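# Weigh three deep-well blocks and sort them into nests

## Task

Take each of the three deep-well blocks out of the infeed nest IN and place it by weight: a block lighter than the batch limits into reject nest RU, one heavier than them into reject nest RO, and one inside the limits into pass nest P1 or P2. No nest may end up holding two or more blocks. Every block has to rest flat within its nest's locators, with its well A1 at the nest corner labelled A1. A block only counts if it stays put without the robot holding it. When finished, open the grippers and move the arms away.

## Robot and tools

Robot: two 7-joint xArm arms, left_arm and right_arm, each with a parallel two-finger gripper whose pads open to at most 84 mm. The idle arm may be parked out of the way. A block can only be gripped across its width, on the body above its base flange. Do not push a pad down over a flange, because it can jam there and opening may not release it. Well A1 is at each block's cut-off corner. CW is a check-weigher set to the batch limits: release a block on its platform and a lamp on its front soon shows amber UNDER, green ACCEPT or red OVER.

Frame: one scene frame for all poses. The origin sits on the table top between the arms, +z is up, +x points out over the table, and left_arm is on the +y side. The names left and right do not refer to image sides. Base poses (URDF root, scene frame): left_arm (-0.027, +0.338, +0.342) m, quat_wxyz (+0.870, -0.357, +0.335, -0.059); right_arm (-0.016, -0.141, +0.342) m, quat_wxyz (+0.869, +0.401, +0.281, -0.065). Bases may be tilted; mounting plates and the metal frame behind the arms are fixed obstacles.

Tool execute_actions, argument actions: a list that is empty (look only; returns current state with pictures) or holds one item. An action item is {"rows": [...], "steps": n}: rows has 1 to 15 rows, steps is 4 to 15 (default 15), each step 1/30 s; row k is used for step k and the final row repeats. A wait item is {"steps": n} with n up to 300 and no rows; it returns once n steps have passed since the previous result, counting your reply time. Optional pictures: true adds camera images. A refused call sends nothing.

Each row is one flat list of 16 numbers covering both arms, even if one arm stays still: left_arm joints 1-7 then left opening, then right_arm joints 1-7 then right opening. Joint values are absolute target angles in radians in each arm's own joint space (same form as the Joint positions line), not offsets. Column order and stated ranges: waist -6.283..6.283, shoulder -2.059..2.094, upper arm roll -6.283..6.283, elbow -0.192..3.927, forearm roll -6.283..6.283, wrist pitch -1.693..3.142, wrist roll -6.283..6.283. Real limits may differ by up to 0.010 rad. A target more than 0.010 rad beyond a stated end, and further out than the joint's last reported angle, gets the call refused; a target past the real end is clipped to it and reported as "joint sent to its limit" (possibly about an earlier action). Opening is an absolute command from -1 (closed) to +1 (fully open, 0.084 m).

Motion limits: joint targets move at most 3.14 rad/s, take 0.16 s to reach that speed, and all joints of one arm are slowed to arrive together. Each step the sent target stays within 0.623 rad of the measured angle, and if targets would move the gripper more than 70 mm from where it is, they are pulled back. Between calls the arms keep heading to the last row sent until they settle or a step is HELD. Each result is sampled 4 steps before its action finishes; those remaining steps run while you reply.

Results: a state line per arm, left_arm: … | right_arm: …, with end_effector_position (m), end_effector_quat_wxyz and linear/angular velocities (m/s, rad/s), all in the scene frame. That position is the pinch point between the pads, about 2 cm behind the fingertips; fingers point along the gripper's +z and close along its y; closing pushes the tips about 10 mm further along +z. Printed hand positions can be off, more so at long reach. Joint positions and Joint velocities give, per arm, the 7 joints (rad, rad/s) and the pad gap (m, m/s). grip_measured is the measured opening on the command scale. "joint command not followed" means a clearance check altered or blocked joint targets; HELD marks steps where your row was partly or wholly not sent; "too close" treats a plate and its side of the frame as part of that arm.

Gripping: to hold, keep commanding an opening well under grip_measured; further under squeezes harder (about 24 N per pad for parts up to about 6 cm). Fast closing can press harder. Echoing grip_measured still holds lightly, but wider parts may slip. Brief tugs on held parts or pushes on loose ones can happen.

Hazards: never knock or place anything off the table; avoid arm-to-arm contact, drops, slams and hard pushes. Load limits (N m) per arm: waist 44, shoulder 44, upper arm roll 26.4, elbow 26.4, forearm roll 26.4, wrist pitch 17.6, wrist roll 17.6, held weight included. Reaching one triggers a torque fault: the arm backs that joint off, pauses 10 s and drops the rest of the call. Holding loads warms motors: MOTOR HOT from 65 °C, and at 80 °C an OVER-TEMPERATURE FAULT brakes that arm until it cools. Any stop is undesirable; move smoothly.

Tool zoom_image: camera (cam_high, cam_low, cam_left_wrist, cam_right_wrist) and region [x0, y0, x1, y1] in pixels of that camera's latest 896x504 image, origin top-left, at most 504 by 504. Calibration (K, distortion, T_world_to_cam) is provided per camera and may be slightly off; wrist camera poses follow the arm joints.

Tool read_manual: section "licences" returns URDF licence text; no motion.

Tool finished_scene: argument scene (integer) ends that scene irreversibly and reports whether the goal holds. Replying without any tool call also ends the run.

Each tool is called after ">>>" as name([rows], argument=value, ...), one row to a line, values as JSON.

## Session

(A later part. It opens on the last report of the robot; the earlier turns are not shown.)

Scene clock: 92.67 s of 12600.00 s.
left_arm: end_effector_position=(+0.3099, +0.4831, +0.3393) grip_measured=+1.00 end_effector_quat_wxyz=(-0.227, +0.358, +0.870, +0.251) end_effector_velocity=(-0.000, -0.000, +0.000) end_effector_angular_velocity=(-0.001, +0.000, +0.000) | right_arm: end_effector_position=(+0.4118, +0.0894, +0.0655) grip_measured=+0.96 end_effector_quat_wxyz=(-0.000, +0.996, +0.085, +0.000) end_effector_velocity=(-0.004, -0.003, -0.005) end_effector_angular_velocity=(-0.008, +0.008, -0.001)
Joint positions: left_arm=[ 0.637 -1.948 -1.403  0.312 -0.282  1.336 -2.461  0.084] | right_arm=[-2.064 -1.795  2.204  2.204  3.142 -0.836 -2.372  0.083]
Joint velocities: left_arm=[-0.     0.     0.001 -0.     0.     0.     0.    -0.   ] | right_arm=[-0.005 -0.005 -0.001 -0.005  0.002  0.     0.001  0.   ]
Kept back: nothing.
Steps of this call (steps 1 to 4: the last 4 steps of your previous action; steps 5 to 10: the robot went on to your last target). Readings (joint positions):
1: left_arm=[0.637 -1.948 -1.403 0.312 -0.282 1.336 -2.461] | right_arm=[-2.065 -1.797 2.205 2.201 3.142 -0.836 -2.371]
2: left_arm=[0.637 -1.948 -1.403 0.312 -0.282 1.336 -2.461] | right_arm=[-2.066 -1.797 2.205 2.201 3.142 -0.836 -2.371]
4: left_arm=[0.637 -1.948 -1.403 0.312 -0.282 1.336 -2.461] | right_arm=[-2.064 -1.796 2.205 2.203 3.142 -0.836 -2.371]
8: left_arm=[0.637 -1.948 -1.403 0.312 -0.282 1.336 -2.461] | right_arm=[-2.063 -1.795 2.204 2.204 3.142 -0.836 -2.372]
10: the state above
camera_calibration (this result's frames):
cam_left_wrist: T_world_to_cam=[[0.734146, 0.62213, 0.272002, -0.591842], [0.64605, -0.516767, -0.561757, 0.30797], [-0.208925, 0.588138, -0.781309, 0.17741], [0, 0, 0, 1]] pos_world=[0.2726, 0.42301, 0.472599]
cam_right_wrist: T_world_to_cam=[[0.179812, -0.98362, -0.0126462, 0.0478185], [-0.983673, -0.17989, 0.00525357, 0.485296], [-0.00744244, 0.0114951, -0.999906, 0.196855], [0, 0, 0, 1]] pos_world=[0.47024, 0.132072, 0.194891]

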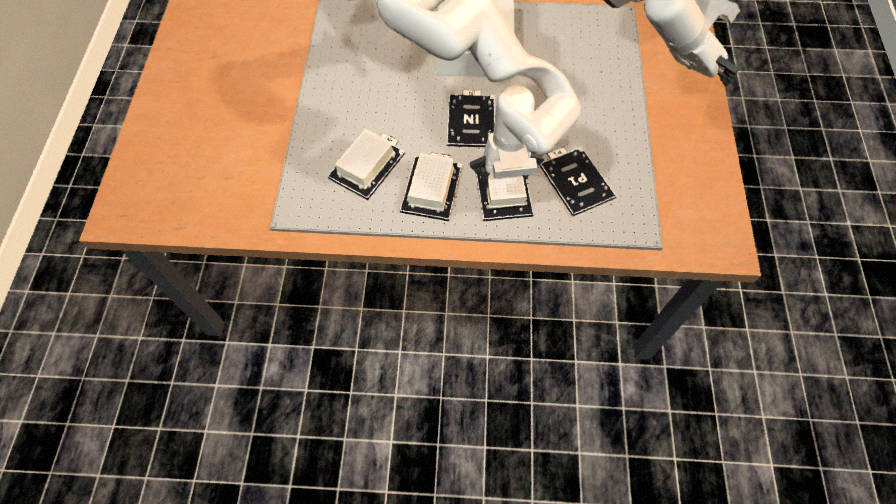

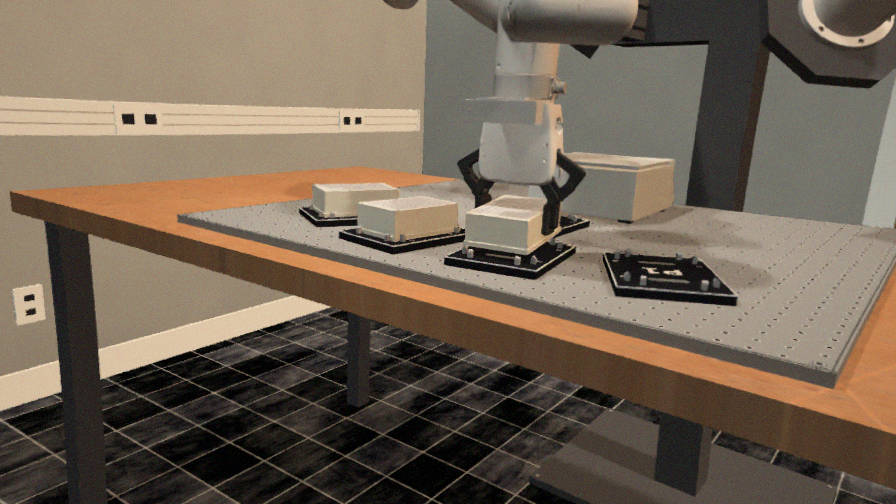

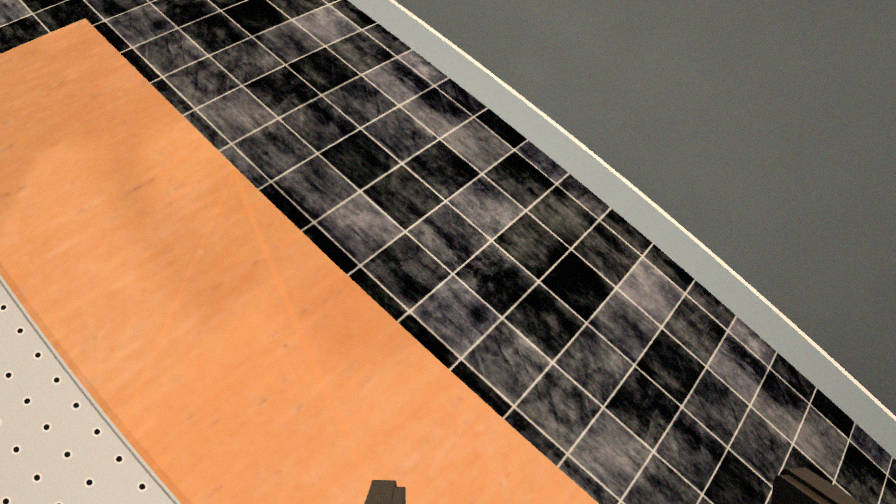

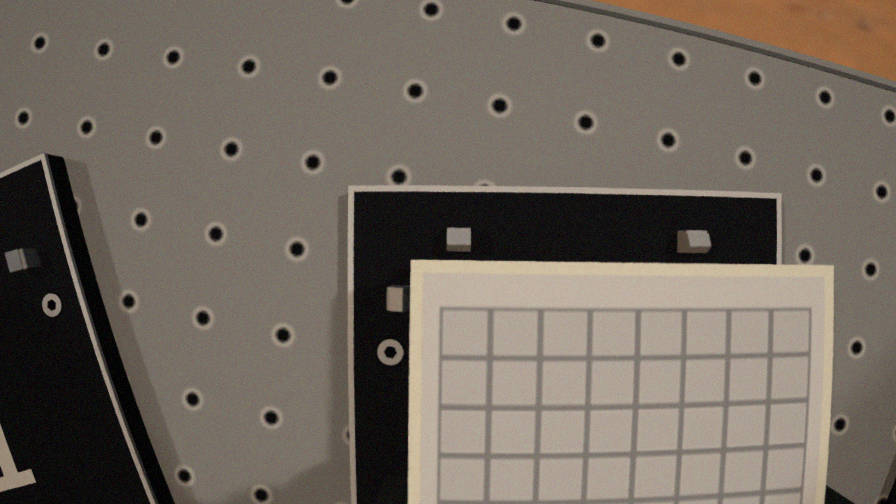

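>>> execute_actions([
  {"rows":[[0.637,-1.948,-1.403,0.312,-0.282,1.336,-2.461,1,-2.078,-1.8005,2.2002,2.231,3.1416,-0.849,-2.376,0.5],[0.637,-1.948,-1.403,0.312,-0.282,1.336,-2.461,1,-2.078,-1.8005,2.2002,2.231,3.1416,-0.849,-2.376,0.5],[0.637,-1.948,-1.403,0.312,-0.282,1.336,-2.461,1,-2.078,-1.8005,2.2002,2.231,3.1416,-0.849,-2.376,0.5],[0.637,-1.948,-1.403,0.312,-0.282,1.336,-2.461,1,-2.078,-1.8005,2.2002,2.231,3.1416,-0.849,-2.376,0.5],[0.637,-1.948,-1.403,0.312,-0.282,1.336,-2.461,1,-2.0985,-1.8145,2.195,2.256,3.1416,-0.85,-2.376,0.5],[0.637,-1.948,-1.403,0.312,-0.282,1.336,-2.461,1,-2.0985,-1.8145,2.195,2.256,3.1416,-0.85,-2.376,0.5],[0.637,-1.948,-1.403,0.312,-0.282,1.336,-2.461,1,-2.0985,-1.8145,2.195,2.256,3.1416,-0.85,-2.376,0.5],[0.637,-1.948,-1.403,0.312,-0.282,1.336,-2.461,1,-2.119,-1.8285,2.1902,2.282,3.1416,-0.851,-2.376,0.5]],"steps":15},
])

>>> execute_actions([
  {"rows":[[0.637,-1.948,-1.403,0.312,-0.282,1.336,-2.461,1,-2.119,-1.8285,2.1902,2.282,3.1416,-0.851,-2.376,1]],"steps":15},
], pictures=true)

>>> zoom_image(camera="cam_low", region=[430,160,610,290])

Scene clock: 95.70 s of 12600.00 s.
left_arm: end_effector_position=(+0.3099, +0.4831, +0.3393) grip_measured=+1.00 end_effector_quat_wxyz=(-0.227, +0.358, +0.870, +0.251) end_effector_velocity=(+0.000, +0.000, +0.000) end_effector_angular_velocity=(-0.000, -0.001, +0.001) | right_arm: end_effector_position=(+0.4157, +0.0902, +0.0526) grip_measured=+0.96 end_effector_quat_wxyz=(-0.001, +0.996, +0.084, +0.001) end_effector_velocity=(-0.023, -0.003, -0.048) end_effector_angular_velocity=(-0.009, +0.042, +0.005)
Joint positions: left_arm=[ 0.637 -1.948 -1.403  0.312 -0.282  1.336 -2.461  0.084] | right_arm=[-2.116 -1.826  2.191  2.278  3.142 -0.85  -2.376  0.083]
Joint velocities: left_arm=[ 0.    -0.001  0.001 -0.     0.     0.    -0.     0.   ] | right_arm=[-0.104 -0.081 -0.002  0.09   0.007  0.006  0.     0.003]
Steps of this call (steps 1 to 15: the robot went on to your last target; steps 16 to 80: nothing new was sent; steps 81 to 91: the first 11 steps of this action). Readings (joint positions):
81: left_arm=[0.637 -1.948 -1.403 0.312 -0.282 1.336 -2.461] | right_arm=[-2.064 -1.796 2.204 2.205 3.142 -0.837 -2.372]
82: left_arm=[0.637 -1.948 -1.403 0.312 -0.282 1.336 -2.461] | right_arm=[-2.068 -1.798 2.204 2.212 3.142 -0.841 -2.373]
84: left_arm=[0.637 -1.948 -1.403 0.312 -0.282 1.336 -2.461] | right_arm=[-2.076 -1.800 2.201 2.227 3.142 -0.847 -2.375]
88: left_arm=[0.637 -1.948 -1.403 0.312 -0.282 1.336 -2.461] | right_arm=[-2.096 -1.812 2.195 2.254 3.142 -0.850 -2.376]
91: the state above

Scene clock: 96.20 s of 12600.00 s.
left_arm: end_effector_position=(+0.3099, +0.4831, +0.3393) grip_measured=+1.00 end_effector_quat_wxyz=(-0.227, +0.358, +0.870, +0.251) end_effector_velocity=(-0.000, +0.000, +0.000) end_effector_angular_velocity=(+0.001, -0.000, +0.001) | right_arm: end_effector_position=(+0.4150, +0.0896, +0.0509) grip_measured=+1.00 end_effector_quat_wxyz=(+0.000, +0.996, +0.084, -0.000) end_effector_velocity=(+0.002, +0.001, +0.003) end_effector_angular_velocity=(+0.001, -0.003, +0.000)
Joint positions: left_arm=[ 0.637 -1.948 -1.403  0.312 -0.282  1.336 -2.461  0.084] | right_arm=[-2.12  -1.829  2.19   2.281  3.142 -0.851 -2.376  0.084]
Joint velocities: left_arm=[ 0.    -0.001  0.    -0.     0.     0.001 -0.    -0.   ] | right_arm=[ 0.002  0.002 -0.001  0.003 -0.001 -0.003 -0.001 -0.   ]
Steps of this call (steps 1 to 4: the last 4 steps of your previous action; steps 5 to 15: the first 11 steps of this action). Readings (joint positions):
5: left_arm=[0.637 -1.948 -1.403 0.312 -0.282 1.336 -2.461] | right_arm=[-2.118 -1.828 2.190 2.282 3.142 -0.852 -2.376]
6: left_arm=[0.637 -1.948 -1.403 0.312 -0.282 1.336 -2.461] | right_arm=[-2.118 -1.828 2.190 2.282 3.142 -0.852 -2.376]
8: left_arm=[0.637 -1.948 -1.403 0.312 -0.282 1.336 -2.461] | right_arm=[-2.119 -1.829 2.190 2.281 3.142 -0.851 -2.376]
12: left_arm=[0.637 -1.948 -1.403 0.312 -0.282 1.336 -2.461] | right_arm=[-2.120 -1.829 2.191 2.281 3.142 -0.850 -2.376]
15: the state above
camera_calibration (this result's frames):
cam_left_wrist: T_world_to_cam=[[0.734146, 0.62213, 0.272001, -0.591842], [0.64605, -0.516767, -0.561757, 0.30797], [-0.208925, 0.588138, -0.781309, 0.17741], [0, 0, 0, 1]] pos_world=[0.2726, 0.42301, 0.472599]
cam_right_wrist: T_world_to_cam=[[0.179444, -0.983694, -0.012073, 0.0473262], [-0.983735, -0.179526, 0.00606591, 0.488465], [-0.00813442, 0.0107881, -0.999909, 0.18261], [0, 0, 0, 1]] pos_world=[0.473513, 0.132277, 0.180202]

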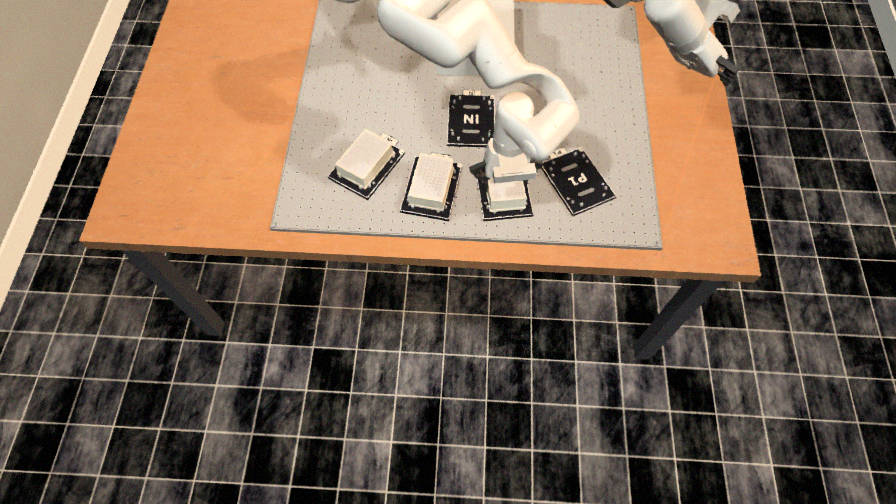

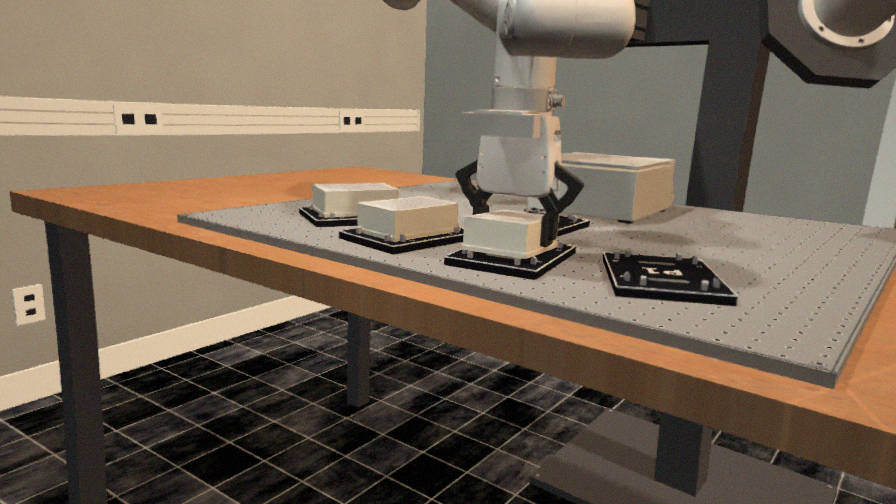

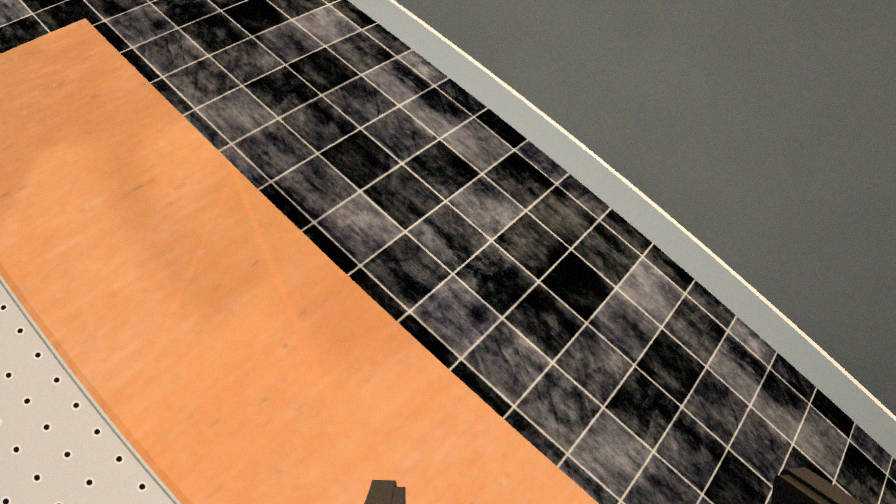

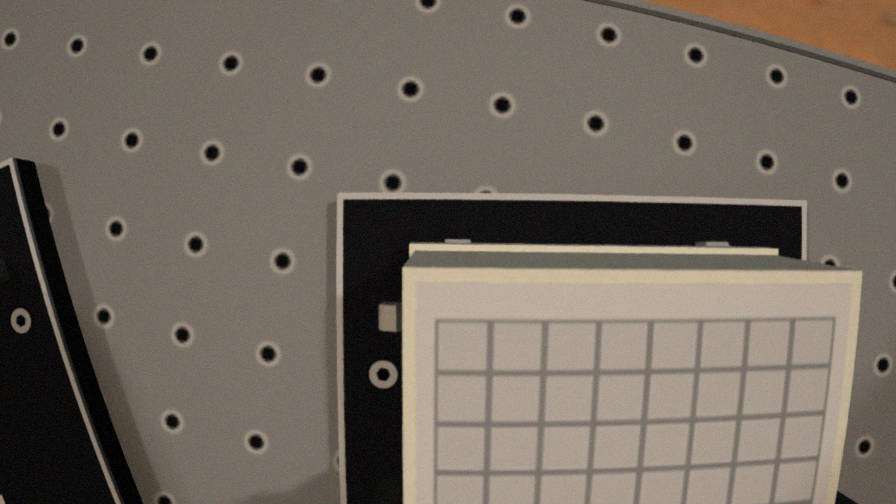

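Region (430, 160, 610, 290) of cam_low's 896x504 image, scaled by 2.800, with more detail than that image has.

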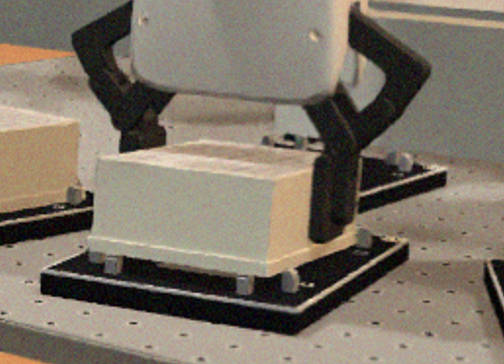

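>>> execute_actions([
  {"rows":[[0.637,-1.948,-1.403,0.312,-0.282,1.336,-2.461,1,-2.119,-1.8285,2.1902,2.282,3.1416,-0.851,-2.376,0.5]],"steps":12},
])

>>> execute_actions([
  {"rows":[[0.637,-1.948,-1.403,0.312,-0.282,1.336,-2.461,1,-2.0985,-1.8145,2.195,2.256,3.1416,-0.85,-2.376,0.5],[0.637,-1.948,-1.403,0.312,-0.282,1.336,-2.461,1,-2.0985,-1.8145,2.195,2.256,3.1416,-0.85,-2.376,0.5],[0.637,-1.948,-1.403,0.312,-0.282,1.336,-2.461,1,-2.0985,-1.8145,2.195,2.256,3.1416,-0.85,-2.376,0.5],[0.637,-1.948,-1.403,0.312,-0.282,1.336,-2.461,1,-2.0985,-1.8145,2.195,2.256,3.1416,-0.85,-2.376,0.5],[0.637,-1.948,-1.403,0.312,-0.282,1.336,-2.461,1,-2.0785,-1.8077,2.2012,2.217,3.1416,-0.831,-2.37,0.5]],"steps":15},
])

>>> execute_actions([
  {"steps":8},
], pictures=true)

Scene clock: 96.80 s of 12600.00 s.
left_arm: end_effector_position=(+0.3099, +0.4831, +0.3393) grip_measured=+1.00 end_effector_quat_wxyz=(-0.227, +0.358, +0.870, +0.251) end_effector_velocity=(+0.001, -0.000, +0.000) end_effector_angular_velocity=(-0.000, -0.001, -0.002) | right_arm: end_effector_position=(+0.4154, +0.0900, +0.0514) grip_measured=+0.96 end_effector_quat_wxyz=(-0.000, +0.996, +0.084, +0.000) end_effector_velocity=(+0.001, -0.000, +0.000) end_effector_angular_velocity=(-0.001, -0.002, +0.000)
Joint positions: left_arm=[ 0.637 -1.948 -1.403  0.312 -0.282  1.336 -2.461  0.084] | right_arm=[-2.119 -1.829  2.19   2.282  3.142 -0.851 -2.376  0.083]
Joint velocities: left_arm=[-0.    -0.    -0.001  0.001 -0.    -0.001 -0.    -0.   ] | right_arm=[ 0.    -0.    -0.001  0.    -0.001  0.     0.001 -0.   ]
Steps of this call (steps 1 to 4: the last 4 steps of your previous action; steps 5 to 10: the robot went on to your last target; steps 11 to 18: the first 8 steps of this action). Readings (joint positions):
11: left_arm=[0.637 -1.948 -1.403 0.312 -0.282 1.336 -2.461] | right_arm=[-2.119 -1.828 2.190 2.282 3.142 -0.851 -2.376]
12: left_arm=[0.637 -1.948 -1.403 0.312 -0.282 1.336 -2.461] | right_arm=[-2.119 -1.828 2.190 2.282 3.142 -0.851 -2.376]
14: left_arm=[0.637 -1.948 -1.403 0.312 -0.282 1.336 -2.461] | right_arm=[-2.119 -1.829 2.190 2.282 3.142 -0.851 -2.376]
18: the state above

Scene clock: 97.30 s of 12600.00 s.
left_arm: end_effector_position=(+0.3099, +0.4831, +0.3393) grip_measured=+1.00 end_effector_quat_wxyz=(-0.227, +0.358, +0.870, +0.251) end_effector_velocity=(-0.000, -0.000, -0.000) end_effector_angular_velocity=(-0.002, +0.001, -0.000) | right_arm: end_effector_position=(+0.4101, +0.0886, +0.0578) grip_measured=+0.96 end_effector_quat_wxyz=(+0.001, +0.996, +0.085, -0.001) end_effector_velocity=(-0.001, -0.002, -0.004) end_effector_angular_velocity=(+0.001, +0.001, -0.005)
Joint positions: left_arm=[ 0.637 -1.948 -1.403  0.312 -0.282  1.336 -2.461  0.084] | right_arm=[-2.079 -1.808  2.201  2.217  3.142 -0.832 -2.37   0.083]
Joint velocities: left_arm=[ 0.     0.002  0.001  0.    -0.    -0.    -0.    -0.   ] | right_arm=[-0.002  0.     0.001 -0.011  0.001  0.012  0.003  0.   ]
Steps of this call (steps 1 to 4: the last 4 steps of your previous action; steps 5 to 15: the first 11 steps of this action). Readings (joint positions):
5: left_arm=[0.637 -1.948 -1.403 0.312 -0.282 1.336 -2.461] | right_arm=[-2.118 -1.828 2.190 2.281 3.142 -0.851 -2.376]
6: left_arm=[0.637 -1.948 -1.403 0.312 -0.282 1.336 -2.461] | right_arm=[-2.114 -1.825 2.192 2.273 3.142 -0.849 -2.376]
8: left_arm=[0.637 -1.948 -1.403 0.312 -0.282 1.336 -2.461] | right_arm=[-2.102 -1.817 2.195 2.260 3.142 -0.850 -2.376]
12: left_arm=[0.637 -1.948 -1.403 0.312 -0.282 1.336 -2.461] | right_arm=[-2.082 -1.808 2.199 2.224 3.141 -0.835 -2.371]
15: the state above

Scene clock: 97.57 s of 12600.00 s.
left_arm: end_effector_position=(+0.3099, +0.4831, +0.3393) grip_measured=+1.00 end_effector_quat_wxyz=(-0.227, +0.358, +0.870, +0.251) end_effector_velocity=(-0.000, +0.000, +0.000) end_effector_angular_velocity=(-0.001, +0.000, +0.001) | right_arm: end_effector_position=(+0.4105, +0.0887, +0.0580) grip_measured=+0.96 end_effector_quat_wxyz=(+0.000, +0.996, +0.084, -0.000) end_effector_velocity=(-0.000, +0.000, -0.000) end_effector_angular_velocity=(+0.001, +0.001, -0.000)
Joint positions: left_arm=[ 0.637 -1.948 -1.403  0.312 -0.282  1.336 -2.461  0.084] | right_arm=[-2.079 -1.808  2.201  2.217  3.142 -0.831 -2.37   0.083]
Joint velocities: left_arm=[ 0.     0.     0.001 -0.     0.     0.    -0.    -0.   ] | right_arm=[-0.     0.     0.001  0.     0.     0.001  0.     0.   ]
Kept back: nothing.
Steps of this call (steps 1 to 4: the last 4 steps of your previous action; steps 5 to 8: the robot went on to your last target). Readings (joint positions):
1: left_arm=[0.637 -1.948 -1.403 0.312 -0.282 1.336 -2.461] | right_arm=[-2.079 -1.808 2.201 2.217 3.142 -0.831 -2.370]
2: left_arm=[0.637 -1.948 -1.403 0.312 -0.282 1.336 -2.461] | right_arm=[-2.079 -1.808 2.201 2.217 3.142 -0.831 -2.370]
4: left_arm=[0.637 -1.948 -1.403 0.312 -0.282 1.336 -2.461] | right_arm=[-2.079 -1.808 2.201 2.217 3.142 -0.831 -2.370]
8: the state above
camera_calibration (this result's frames):
cam_left_wrist: T_world_to_cam=[[0.734145, 0.62213, 0.272001, -0.591842], [0.64605, -0.516767, -0.561757, 0.30797], [-0.208925, 0.588138, -0.781309, 0.17741], [0, 0, 0, 1]] pos_world=[0.2726, 0.42301, 0.472599]
cam_right_wrist: T_world_to_cam=[[0.179456, -0.983697, -0.0116369, 0.0473226], [-0.983733, -0.179535, 0.00611156, 0.483931], [-0.00810116, 0.0103509, -0.999914, 0.18971], [0, 0, 0, 1]] pos_world=[0.469103, 0.13147, 0.187287]

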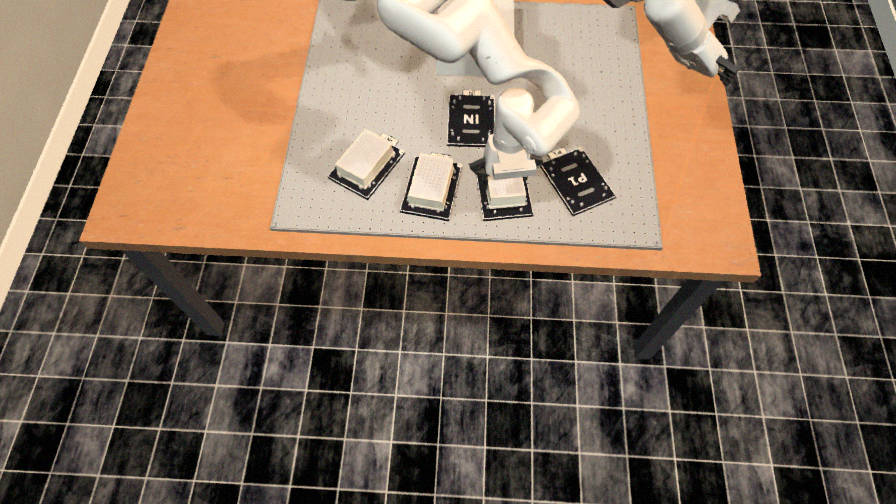

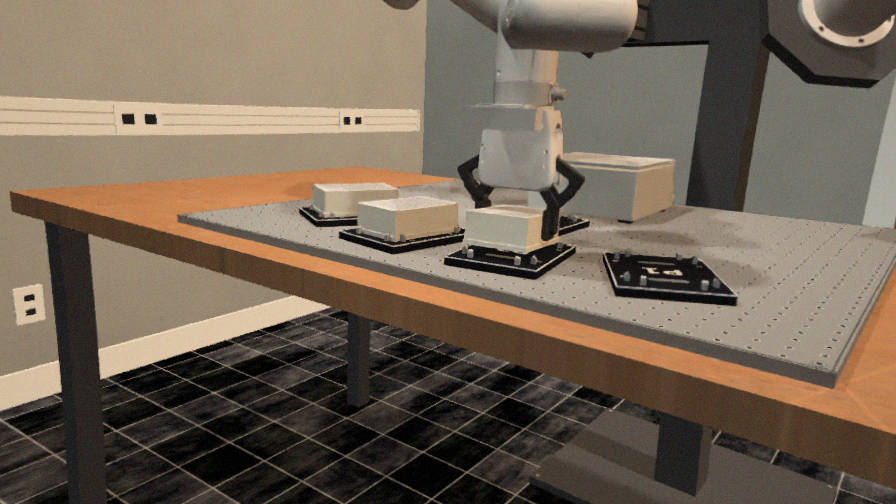

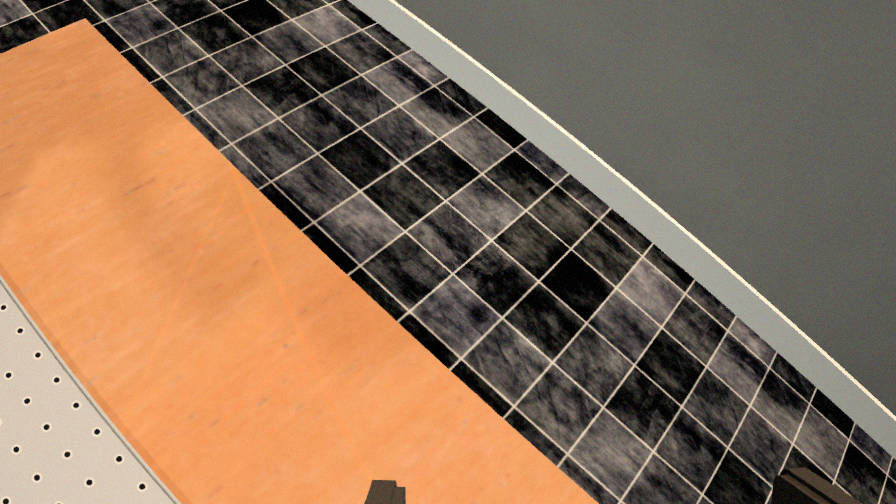

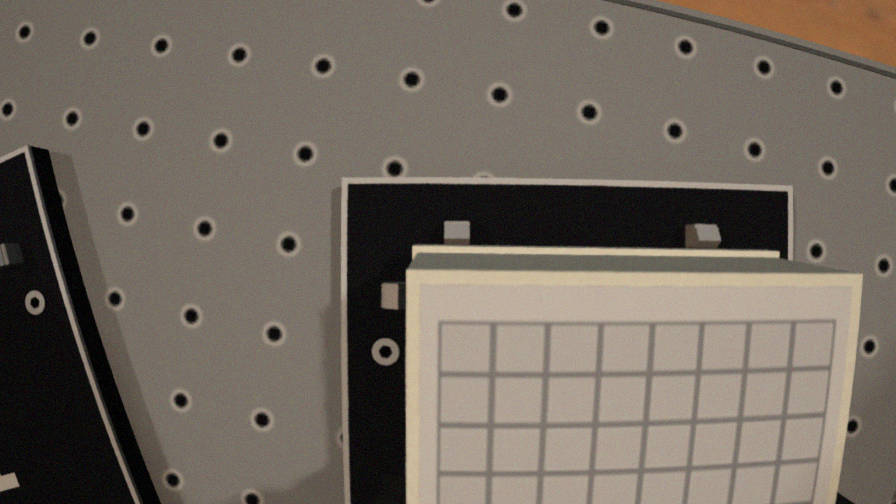

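>>> execute_actions([
  {"rows":[[0.637,-1.948,-1.403,0.312,-0.282,1.336,-2.461,1,-2.0817,-1.8119,2.2007,2.2267,3.1416,-0.836,-2.3684,0.5],[0.637,-1.948,-1.403,0.312,-0.282,1.336,-2.461,1,-2.0817,-1.8119,2.2007,2.2267,3.1416,-0.836,-2.3684,0.5],[0.637,-1.948,-1.403,0.312,-0.282,1.336,-2.461,1,-2.0817,-1.8119,2.2007,2.2267,3.1416,-0.836,-2.3684,0.5],[0.637,-1.948,-1.403,0.312,-0.282,1.336,-2.461,1,-2.0947,-1.8209,2.1975,2.2427,3.1416,-0.836,-2.3684,0.5],[0.637,-1.948,-1.403,0.312,-0.282,1.336,-2.461,1,-2.0947,-1.8209,2.1975,2.2427,3.1416,-0.836,-2.3684,0.5],[0.637,-1.948,-1.403,0.312,-0.282,1.336,-2.461,1,-2.0947,-1.8209,2.1975,2.2427,3.1416,-0.836,-2.3684,0.5],[0.637,-1.948,-1.403,0.312,-0.282,1.336,-2.461,1,-2.1077,-1.8299,2.1942,2.2587,3.1416,-0.836,-2.3684,0.5]],"steps":15},
])

>>> execute_actions([
  {"rows":[[0.637,-1.948,-1.403,0.312,-0.282,1.336,-2.461,1,-2.1077,-1.8299,2.1942,2.2587,3.1416,-0.836,-2.3684,1]],"steps":15},
], pictures=true)

>>> zoom_image(camera="cam_low", region=[430,160,610,290])

Scene clock: 98.43 s of 12600.00 s.
left_arm: end_effector_position=(+0.3099, +0.4831, +0.3393) grip_measured=+1.00 end_effector_quat_wxyz=(-0.227, +0.358, +0.870, +0.251) end_effector_velocity=(-0.000, -0.000, -0.000) end_effector_angular_velocity=(+0.000, +0.002, -0.001) | right_arm: end_effector_position=(+0.4105, +0.0900, +0.0492) grip_measured=+0.96 end_effector_quat_wxyz=(-0.000, +0.996, +0.084, -0.000) end_effector_velocity=(+0.004, +0.001, -0.003) end_effector_angular_velocity=(+0.002, -0.007, -0.000)
Joint positions: left_arm=[ 0.637 -1.948 -1.403  0.312 -0.282  1.336 -2.461  0.084] | right_arm=[-2.107 -1.829  2.194  2.258  3.142 -0.836 -2.368  0.083]
Joint velocities: left_arm=[ 0.     0.002 -0.001  0.     0.     0.001 -0.    -0.   ] | right_arm=[-0.017 -0.01  -0.008  0.03  -0.001 -0.005 -0.001 -0.   ]
Steps of this call (steps 1 to 15: the robot went on to your last target; steps 16 to 26: the first 11 steps of this action). Readings (joint positions):
16: left_arm=[0.637 -1.948 -1.403 0.312 -0.282 1.336 -2.461] | right_arm=[-2.079 -1.808 2.201 2.218 3.142 -0.831 -2.370]
17: left_arm=[0.637 -1.948 -1.403 0.312 -0.282 1.336 -2.461] | right_arm=[-2.080 -1.809 2.201 2.221 3.142 -0.833 -2.369]
19: left_arm=[0.637 -1.948 -1.403 0.312 -0.282 1.336 -2.461] | right_arm=[-2.082 -1.812 2.200 2.226 3.141 -0.835 -2.369]
23: left_arm=[0.637 -1.948 -1.403 0.312 -0.282 1.336 -2.461] | right_arm=[-2.099 -1.824 2.196 2.248 3.142 -0.836 -2.368]
26: the state above

Scene clock: 98.93 s of 12600.00 s.
left_arm: end_effector_position=(+0.3099, +0.4831, +0.3393) grip_measured=+1.00 end_effector_quat_wxyz=(-0.227, +0.358, +0.870, +0.251) end_effector_velocity=(-0.001, +0.000, -0.001) end_effector_angular_velocity=(+0.000, +0.003, -0.000) | right_arm: end_effector_position=(+0.4107, +0.0902, +0.0491) grip_measured=+1.00 end_effector_quat_wxyz=(-0.000, +0.996, +0.084, +0.000) end_effector_velocity=(-0.000, -0.000, +0.000) end_effector_angular_velocity=(-0.001, +0.001, +0.001)
Joint positions: left_arm=[ 0.637 -1.948 -1.403  0.312 -0.282  1.336 -2.461  0.084] | right_arm=[-2.108 -1.83   2.194  2.259  3.142 -0.836 -2.368  0.084]
Joint velocities: left_arm=[ 0.     0.002 -0.001 -0.001  0.     0.     0.    -0.   ] | right_arm=[ 0.    -0.     0.    -0.     0.001 -0.001 -0.001  0.   ]
Steps of this call (steps 1 to 4: the last 4 steps of your previous action; steps 5 to 15: the first 11 steps of this action). Readings (joint positions):
5: left_arm=[0.637 -1.948 -1.403 0.312 -0.282 1.336 -2.461] | right_arm=[-2.107 -1.830 2.194 2.259 3.142 -0.836 -2.368]
6: left_arm=[0.637 -1.948 -1.403 0.312 -0.282 1.336 -2.461] | right_arm=[-2.107 -1.830 2.194 2.259 3.142 -0.836 -2.368]
8: left_arm=[0.637 -1.948 -1.403 0.312 -0.282 1.336 -2.461] | right_arm=[-2.108 -1.830 2.194 2.259 3.142 -0.836 -2.368]
12: left_arm=[0.637 -1.948 -1.403 0.312 -0.282 1.336 -2.461] | right_arm=[-2.108 -1.830 2.194 2.259 3.142 -0.836 -2.368]
15: the state above
camera_calibration (this result's frames):
cam_left_wrist: T_world_to_cam=[[0.734145, 0.62213, 0.272001, -0.591842], [0.64605, -0.516767, -0.561757, 0.30797], [-0.208925, 0.588138, -0.781309, 0.177411], [0, 0, 0, 1]] pos_world=[0.2726, 0.42301, 0.472599]
cam_right_wrist: T_world_to_cam=[[0.179323, -0.983711, -0.0124546, 0.0487151], [-0.983764, -0.179397, 0.00509523, 0.484449], [-0.00724654, 0.0113387, -0.999909, 0.180405], [0, 0, 0, 1]] pos_world=[0.469155, 0.132785, 0.178527]

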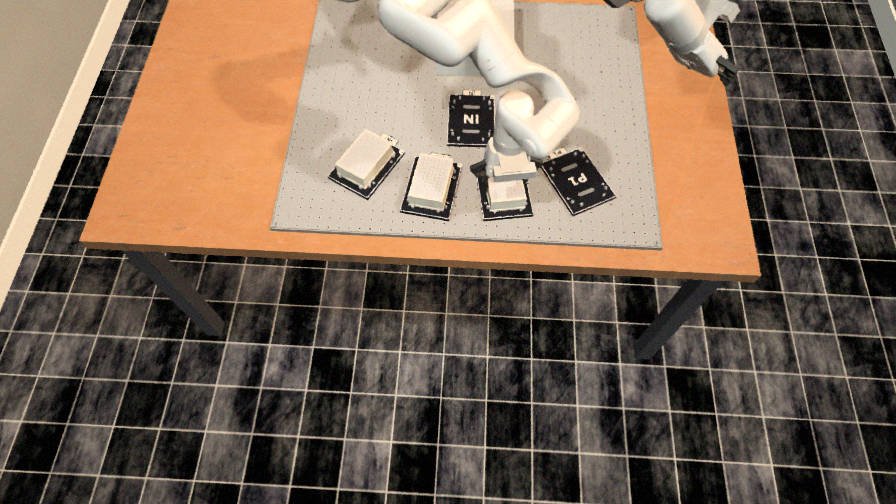

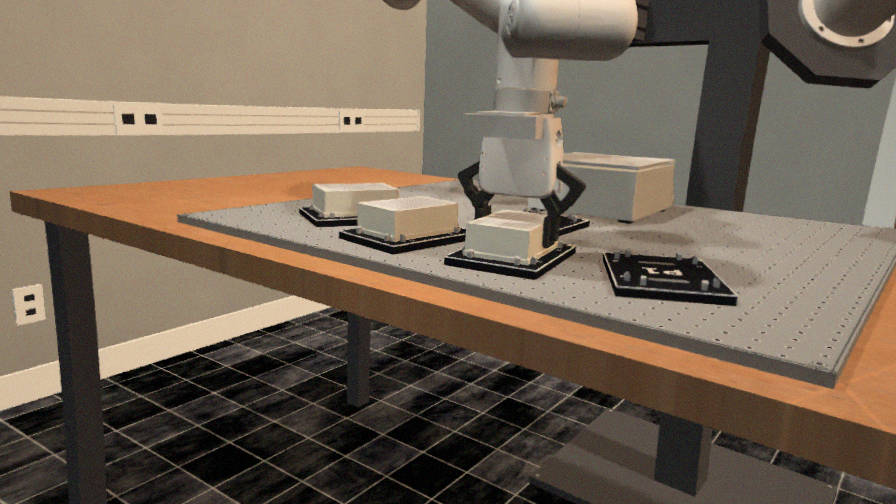

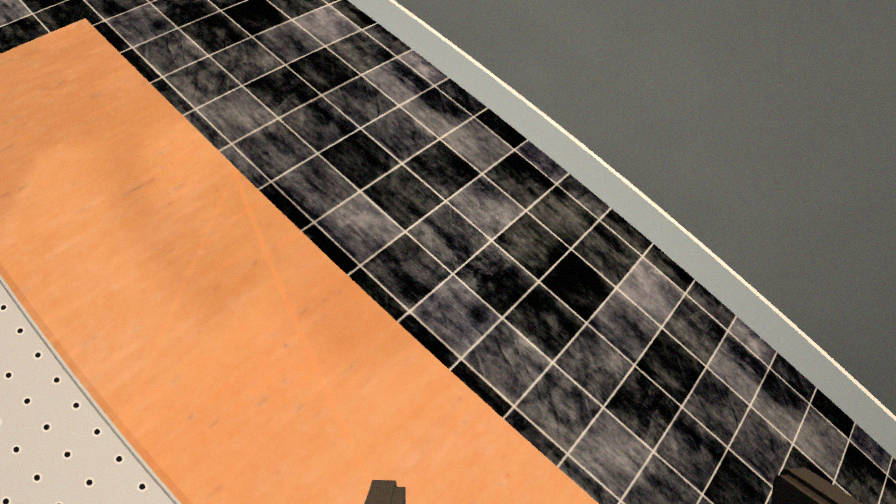

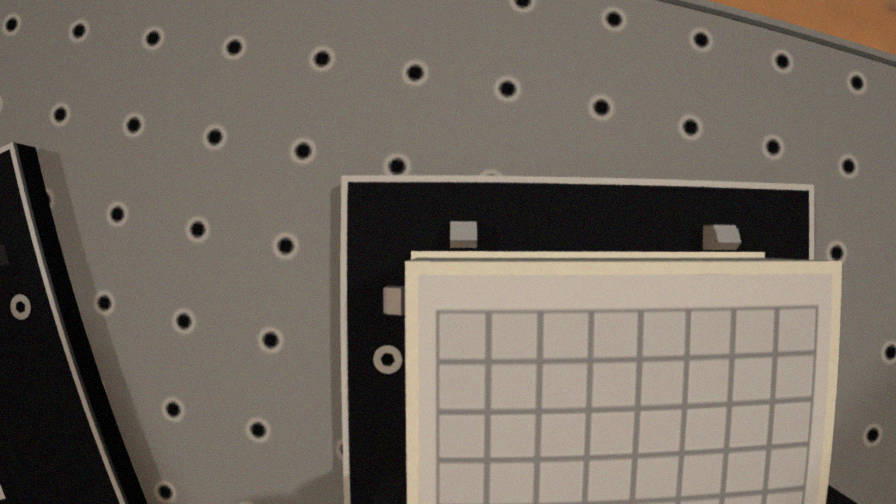

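Region (430, 160, 610, 290) of cam_low's 896x504 image, scaled by 2.800, with more detail than that image has.

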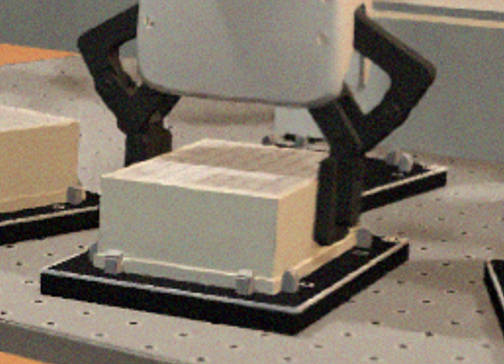

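>>> execute_actions([
  {"rows":[[0.637,-1.948,-1.403,0.312,-0.282,1.336,-2.461,1,-2.0947,-1.8209,2.1975,2.2427,3.1416,-0.836,-2.3684,1],[0.637,-1.948,-1.403,0.312,-0.282,1.336,-2.461,1,-2.0817,-1.8119,2.2007,2.2267,3.1416,-0.836,-2.3684,1],[0.637,-1.948,-1.403,0.312,-0.282,1.336,-2.461,1,-2.0817,-1.8119,2.2007,2.2267,3.1416,-0.836,-2.3684,1],[0.637,-1.948,-1.403,0.312,-0.282,1.336,-2.461,1,-2.062,-1.798,2.2055,2.204,3.1416,-0.837,-2.3684,1],[0.637,-1.948,-1.403,0.312,-0.282,1.336,-2.461,1,-2.062,-1.798,2.2055,2.204,3.1416,-0.837,-2.3684,1],[0.637,-1.948,-1.403,0.312,-0.282,1.336,-2.461,1,-2.044,-1.785,2.2095,2.184,3.1416,-0.8385,-2.3684,1],[0.637,-1.948,-1.403,0.312,-0.282,1.336,-2.461,1,-2.044,-1.785,2.2095,2.184,3.1416,-0.8385,-2.3684,1],[0.637,-1.948,-1.403,0.312,-0.282,1.336,-2.461,1,-2.026,-1.772,2.213,2.164,3.1416,-0.8405,-2.3684,1],[0.637,-1.948,-1.403,0.312,-0.282,1.336,-2.461,1,-2.026,-1.772,2.213,2.164,3.1416,-0.8405,-2.3684,1],[0.637,-1.948,-1.403,0.312,-0.282,1.336,-2.461,1,-2.008,-1.759,2.2165,2.145,3.1416,-0.844,-2.3684,1]],"steps":15},
])

>>> execute_actions([
  {"rows":[[0.637,-1.948,-1.403,0.312,-0.282,1.336,-2.461,1,-1.955,-1.72,2.226,2.094,3.1416,-0.856,-2.3684,1]],"steps":10},
])

>>> execute_actions([
  {"rows":[[0.637,-1.948,-1.403,0.312,-0.282,1.336,-2.461,1,-1.6,-1.5,2.35,1.55,3.1416,-0.65,-2.1,1]],"steps":15},
])

>>> execute_actions([
  {"steps":10},
], pictures=true)

>>> zoom_image(camera="cam_low", region=[330,160,610,290])

Scene clock: 99.80 s of 12600.00 s.
left_arm: end_effector_position=(+0.3099, +0.4831, +0.3393) grip_measured=+1.00 end_effector_quat_wxyz=(-0.227, +0.358, +0.870, +0.251) end_effector_velocity=(-0.000, -0.000, -0.000) end_effector_angular_velocity=(-0.001, +0.002, -0.001) | right_arm: end_effector_position=(+0.4107, +0.0904, +0.0814) grip_measured=+1.00 end_effector_quat_wxyz=(-0.000, +0.996, +0.085, +0.000) end_effector_velocity=(-0.011, -0.010, +0.105) end_effector_angular_velocity=(-0.028, +0.024, +0.003)
Joint positions: left_arm=[ 0.637 -1.948 -1.403  0.312 -0.282  1.336 -2.461  0.084] | right_arm=[-2.022 -1.769  2.213  2.161  3.142 -0.841 -2.368  0.084]
Joint velocities: left_arm=[ 0.     0.002 -0.     0.    -0.    -0.     0.    -0.   ] | right_arm=[ 0.271  0.195  0.055 -0.316  0.003 -0.05  -0.001  0.   ]
Steps of this call (steps 1 to 4: the last 4 steps of your previous action; steps 5 to 15: the robot went on to your last target; steps 16 to 26: the first 11 steps of this action). Readings (joint positions):
16: left_arm=[0.637 -1.948 -1.403 0.312 -0.282 1.336 -2.461] | right_arm=[-2.107 -1.829 2.194 2.258 3.142 -0.836 -2.368]
17: left_arm=[0.637 -1.948 -1.403 0.312 -0.282 1.336 -2.461] | right_arm=[-2.103 -1.827 2.196 2.251 3.142 -0.836 -2.368]
19: left_arm=[0.637 -1.948 -1.403 0.312 -0.282 1.336 -2.461] | right_arm=[-2.088 -1.816 2.200 2.232 3.142 -0.836 -2.368]
23: left_arm=[0.637 -1.948 -1.403 0.312 -0.282 1.336 -2.461] | right_arm=[-2.050 -1.789 2.208 2.192 3.142 -0.838 -2.368]
26: the state above

Scene clock: 100.13 s of 12600.00 s.
left_arm: end_effector_position=(+0.3099, +0.4831, +0.3393) grip_measured=+1.00 end_effector_quat_wxyz=(-0.227, +0.358, +0.870, +0.251) end_effector_velocity=(+0.000, -0.000, -0.000) end_effector_angular_velocity=(-0.001, +0.000, -0.001) | right_arm: end_effector_position=(+0.4119, +0.0930, +0.1125) grip_measured=+1.00 end_effector_quat_wxyz=(-0.003, +0.996, +0.085, +0.003) end_effector_velocity=(+0.033, +0.035, +0.071) end_effector_angular_velocity=(+0.095, -0.083, -0.002)
Joint positions: left_arm=[ 0.637 -1.948 -1.403  0.312 -0.282  1.336 -2.461  0.084] | right_arm=[-1.954 -1.719  2.226  2.099  3.142 -0.856 -2.368  0.084]
Joint velocities: left_arm=[ 0.     0.002  0.     0.    -0.    -0.001 -0.     0.   ] | right_arm=[ 0.103  0.08   0.004  0.006 -0.001 -0.011 -0.002 -0.   ]
Steps of this call (steps 1 to 4: the last 4 steps of your previous action; steps 5 to 10: the first 6 steps of this action). Readings (joint positions):
5: left_arm=[0.637 -1.948 -1.403 0.312 -0.282 1.336 -2.461] | right_arm=[-2.007 -1.758 2.217 2.145 3.142 -0.844 -2.368]
6: left_arm=[0.637 -1.948 -1.403 0.312 -0.282 1.336 -2.461] | right_arm=[-2.000 -1.753 2.218 2.133 3.142 -0.846 -2.368]
8: left_arm=[0.637 -1.948 -1.403 0.312 -0.282 1.336 -2.461] | right_arm=[-1.970 -1.731 2.224 2.101 3.142 -0.853 -2.368]
10: the state above

Scene clock: 100.63 s of 12600.00 s.
left_arm: end_effector_position=(+0.3099, +0.4831, +0.3393) grip_measured=+1.00 end_effector_quat_wxyz=(-0.227, +0.358, +0.870, +0.251) end_effector_velocity=(-0.000, +0.000, -0.000) end_effector_angular_velocity=(-0.001, +0.002, +0.001) | right_arm: end_effector_position=(+0.3254, +0.0950, +0.1826) grip_measured=+1.00 end_effector_quat_wxyz=(-0.049, +0.999, +0.013, -0.004) end_effector_velocity=(-0.191, -0.021, +0.094) end_effector_angular_velocity=(+0.112, +0.069, -0.098)
Joint positions: left_arm=[ 0.637 -1.948 -1.403  0.312 -0.282  1.336 -2.461  0.084] | right_arm=[-1.612 -1.51   2.348  1.582  3.142 -0.663 -2.116  0.084]
Joint velocities: left_arm=[ 0.     0.002  0.001 -0.     0.     0.001  0.    -0.   ] | right_arm=[ 0.52   0.297  0.214 -0.776  0.007  0.266  0.368  0.   ]
Steps of this call (steps 1 to 4: the last 4 steps of your previous action; steps 5 to 15: the first 11 steps of this action). Readings (joint positions):
5: left_arm=[0.637 -1.948 -1.403 0.312 -0.282 1.336 -2.461] | right_arm=[-1.956 -1.720 2.226 2.092 3.142 -0.855 -2.368]
6: left_arm=[0.637 -1.948 -1.403 0.312 -0.282 1.336 -2.461] | right_arm=[-1.951 -1.717 2.228 2.081 3.142 -0.850 -2.362]
8: left_arm=[0.637 -1.948 -1.403 0.312 -0.282 1.336 -2.461] | right_arm=[-1.907 -1.689 2.243 2.007 3.141 -0.819 -2.326]
12: left_arm=[0.637 -1.948 -1.403 0.312 -0.282 1.336 -2.461] | right_arm=[-1.714 -1.570 2.310 1.728 3.142 -0.715 -2.187]
15: the state above

Scene clock: 100.97 s of 12600.00 s.
left_arm: end_effector_position=(+0.3099, +0.4831, +0.3393) grip_measured=+1.00 end_effector_quat_wxyz=(-0.227, +0.358, +0.870, +0.251) end_effector_velocity=(-0.000, -0.000, -0.000) end_effector_angular_velocity=(+0.001, +0.001, -0.002) | right_arm: end_effector_position=(+0.3213, +0.0894, +0.1812) grip_measured=+1.00 end_effector_quat_wxyz=(-0.047, +0.999, +0.007, -0.005) end_effector_velocity=(-0.006, +0.009, +0.008) end_effector_angular_velocity=(+0.017, -0.002, +0.013)
Joint positions: left_arm=[ 0.637 -1.948 -1.403  0.312 -0.282  1.336 -2.461  0.084] | right_arm=[-1.602 -1.501  2.349  1.551  3.141 -0.65  -2.1    0.084]
Joint velocities: left_arm=[-0.     0.001 -0.003  0.     0.    -0.001 -0.     0.   ] | right_arm=[ 0.016  0.004  0.014  0.001  0.001 -0.     0.001  0.   ]
Kept back: nothing.
Steps of this call (steps 1 to 4: the last 4 steps of your previous action; steps 5 to 10: the robot went on to your last target). Readings (joint positions):
1: left_arm=[0.637 -1.948 -1.403 0.312 -0.282 1.336 -2.461] | right_arm=[-1.601 -1.503 2.353 1.564 3.143 -0.657 -2.107]
2: left_arm=[0.637 -1.948 -1.403 0.312 -0.282 1.336 -2.461] | right_arm=[-1.598 -1.501 2.354 1.557 3.142 -0.653 -2.103]
4: left_arm=[0.637 -1.948 -1.403 0.312 -0.282 1.336 -2.461] | right_arm=[-1.601 -1.501 2.349 1.551 3.142 -0.651 -2.101]
8: left_arm=[0.637 -1.948 -1.403 0.312 -0.282 1.336 -2.461] | right_arm=[-1.603 -1.501 2.348 1.550 3.141 -0.650 -2.100]
10: the state above
camera_calibration (this result's frames):
cam_left_wrist: T_world_to_cam=[[0.734145, 0.62213, 0.272001, -0.591842], [0.64605, -0.516767, -0.561757, 0.30797], [-0.208925, 0.588138, -0.781309, 0.17741], [0, 0, 0, 1]] pos_world=[0.2726, 0.42301, 0.472599]
cam_right_wrist: T_world_to_cam=[[0.0240471, -0.993968, -0.107001, 0.133556], [-0.999565, -0.0257354, 0.0144246, 0.385373], [-0.0170913, 0.106607, -0.994154, 0.305486], [0, 0, 0, 1]] pos_world=[0.387215, 0.110101, 0.312432]

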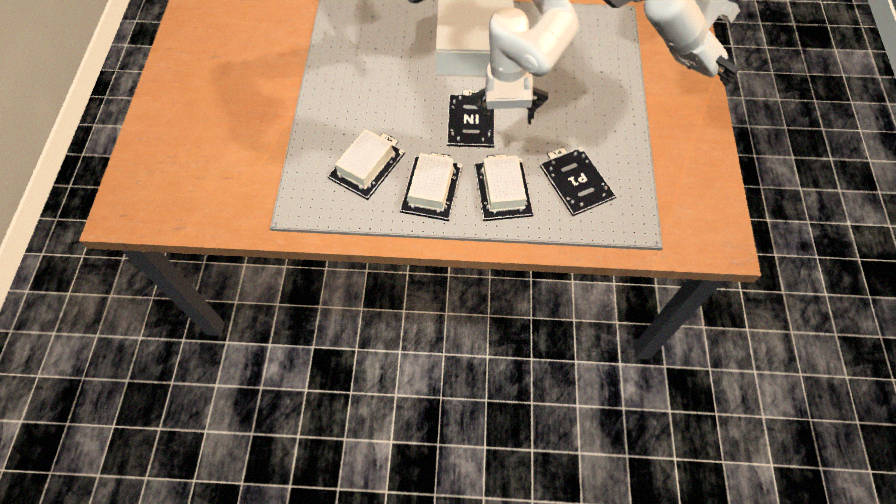

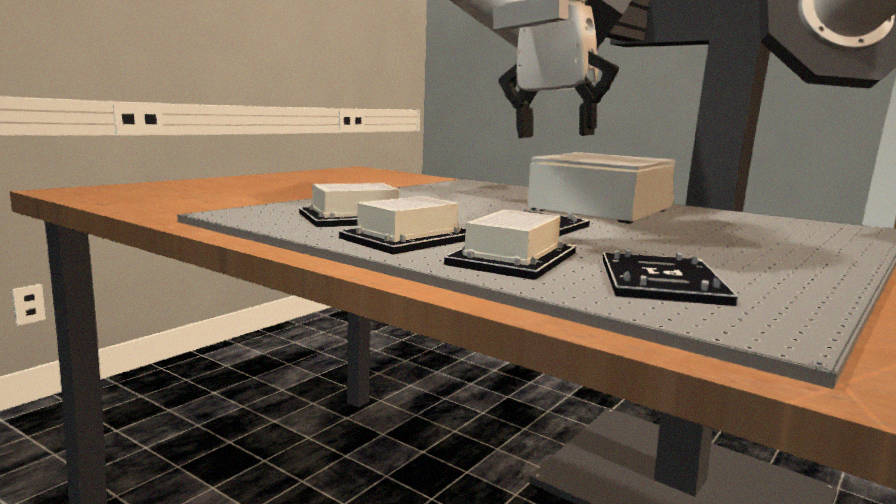

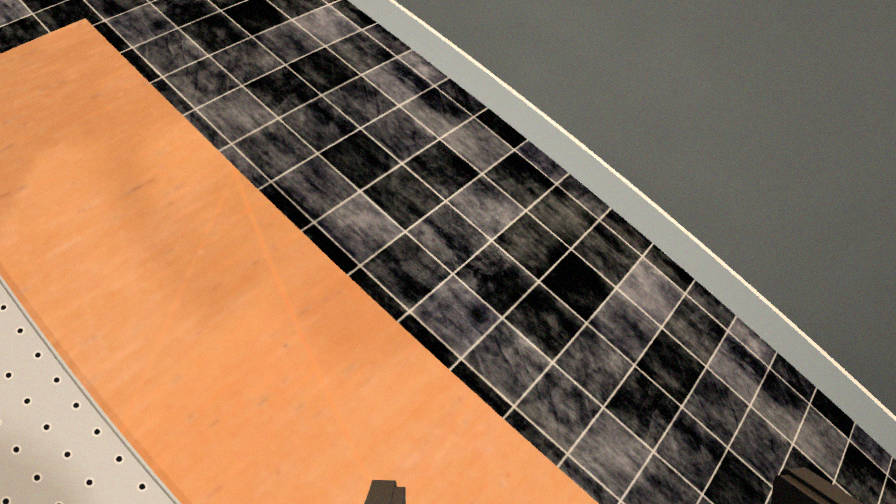

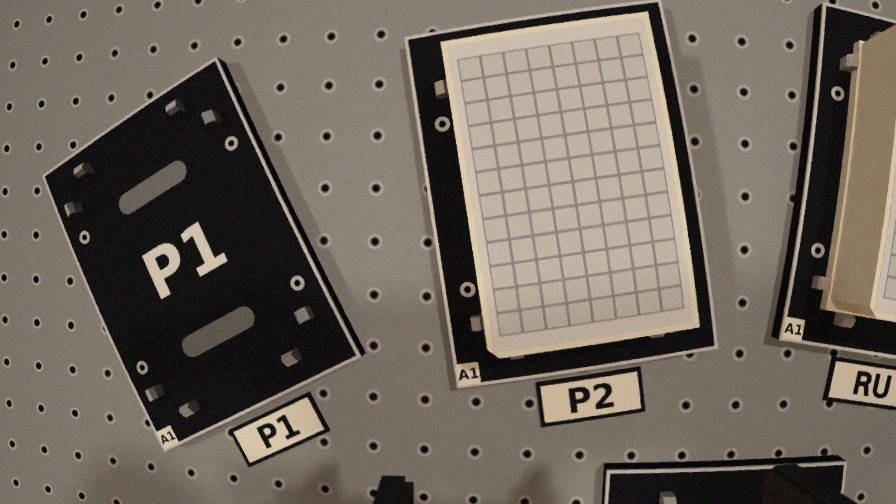

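Region (330, 160, 610, 290) of cam_low's 896x504 image, scaled by 1.800, with more detail than that image has; it fills the top 234 rows of this view, and the rest is white.

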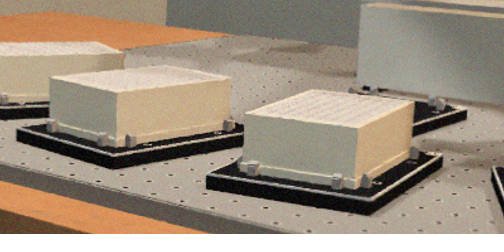

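Looks seated.

>>> finished_scene(scene=1)

The scene is finished: the task was done.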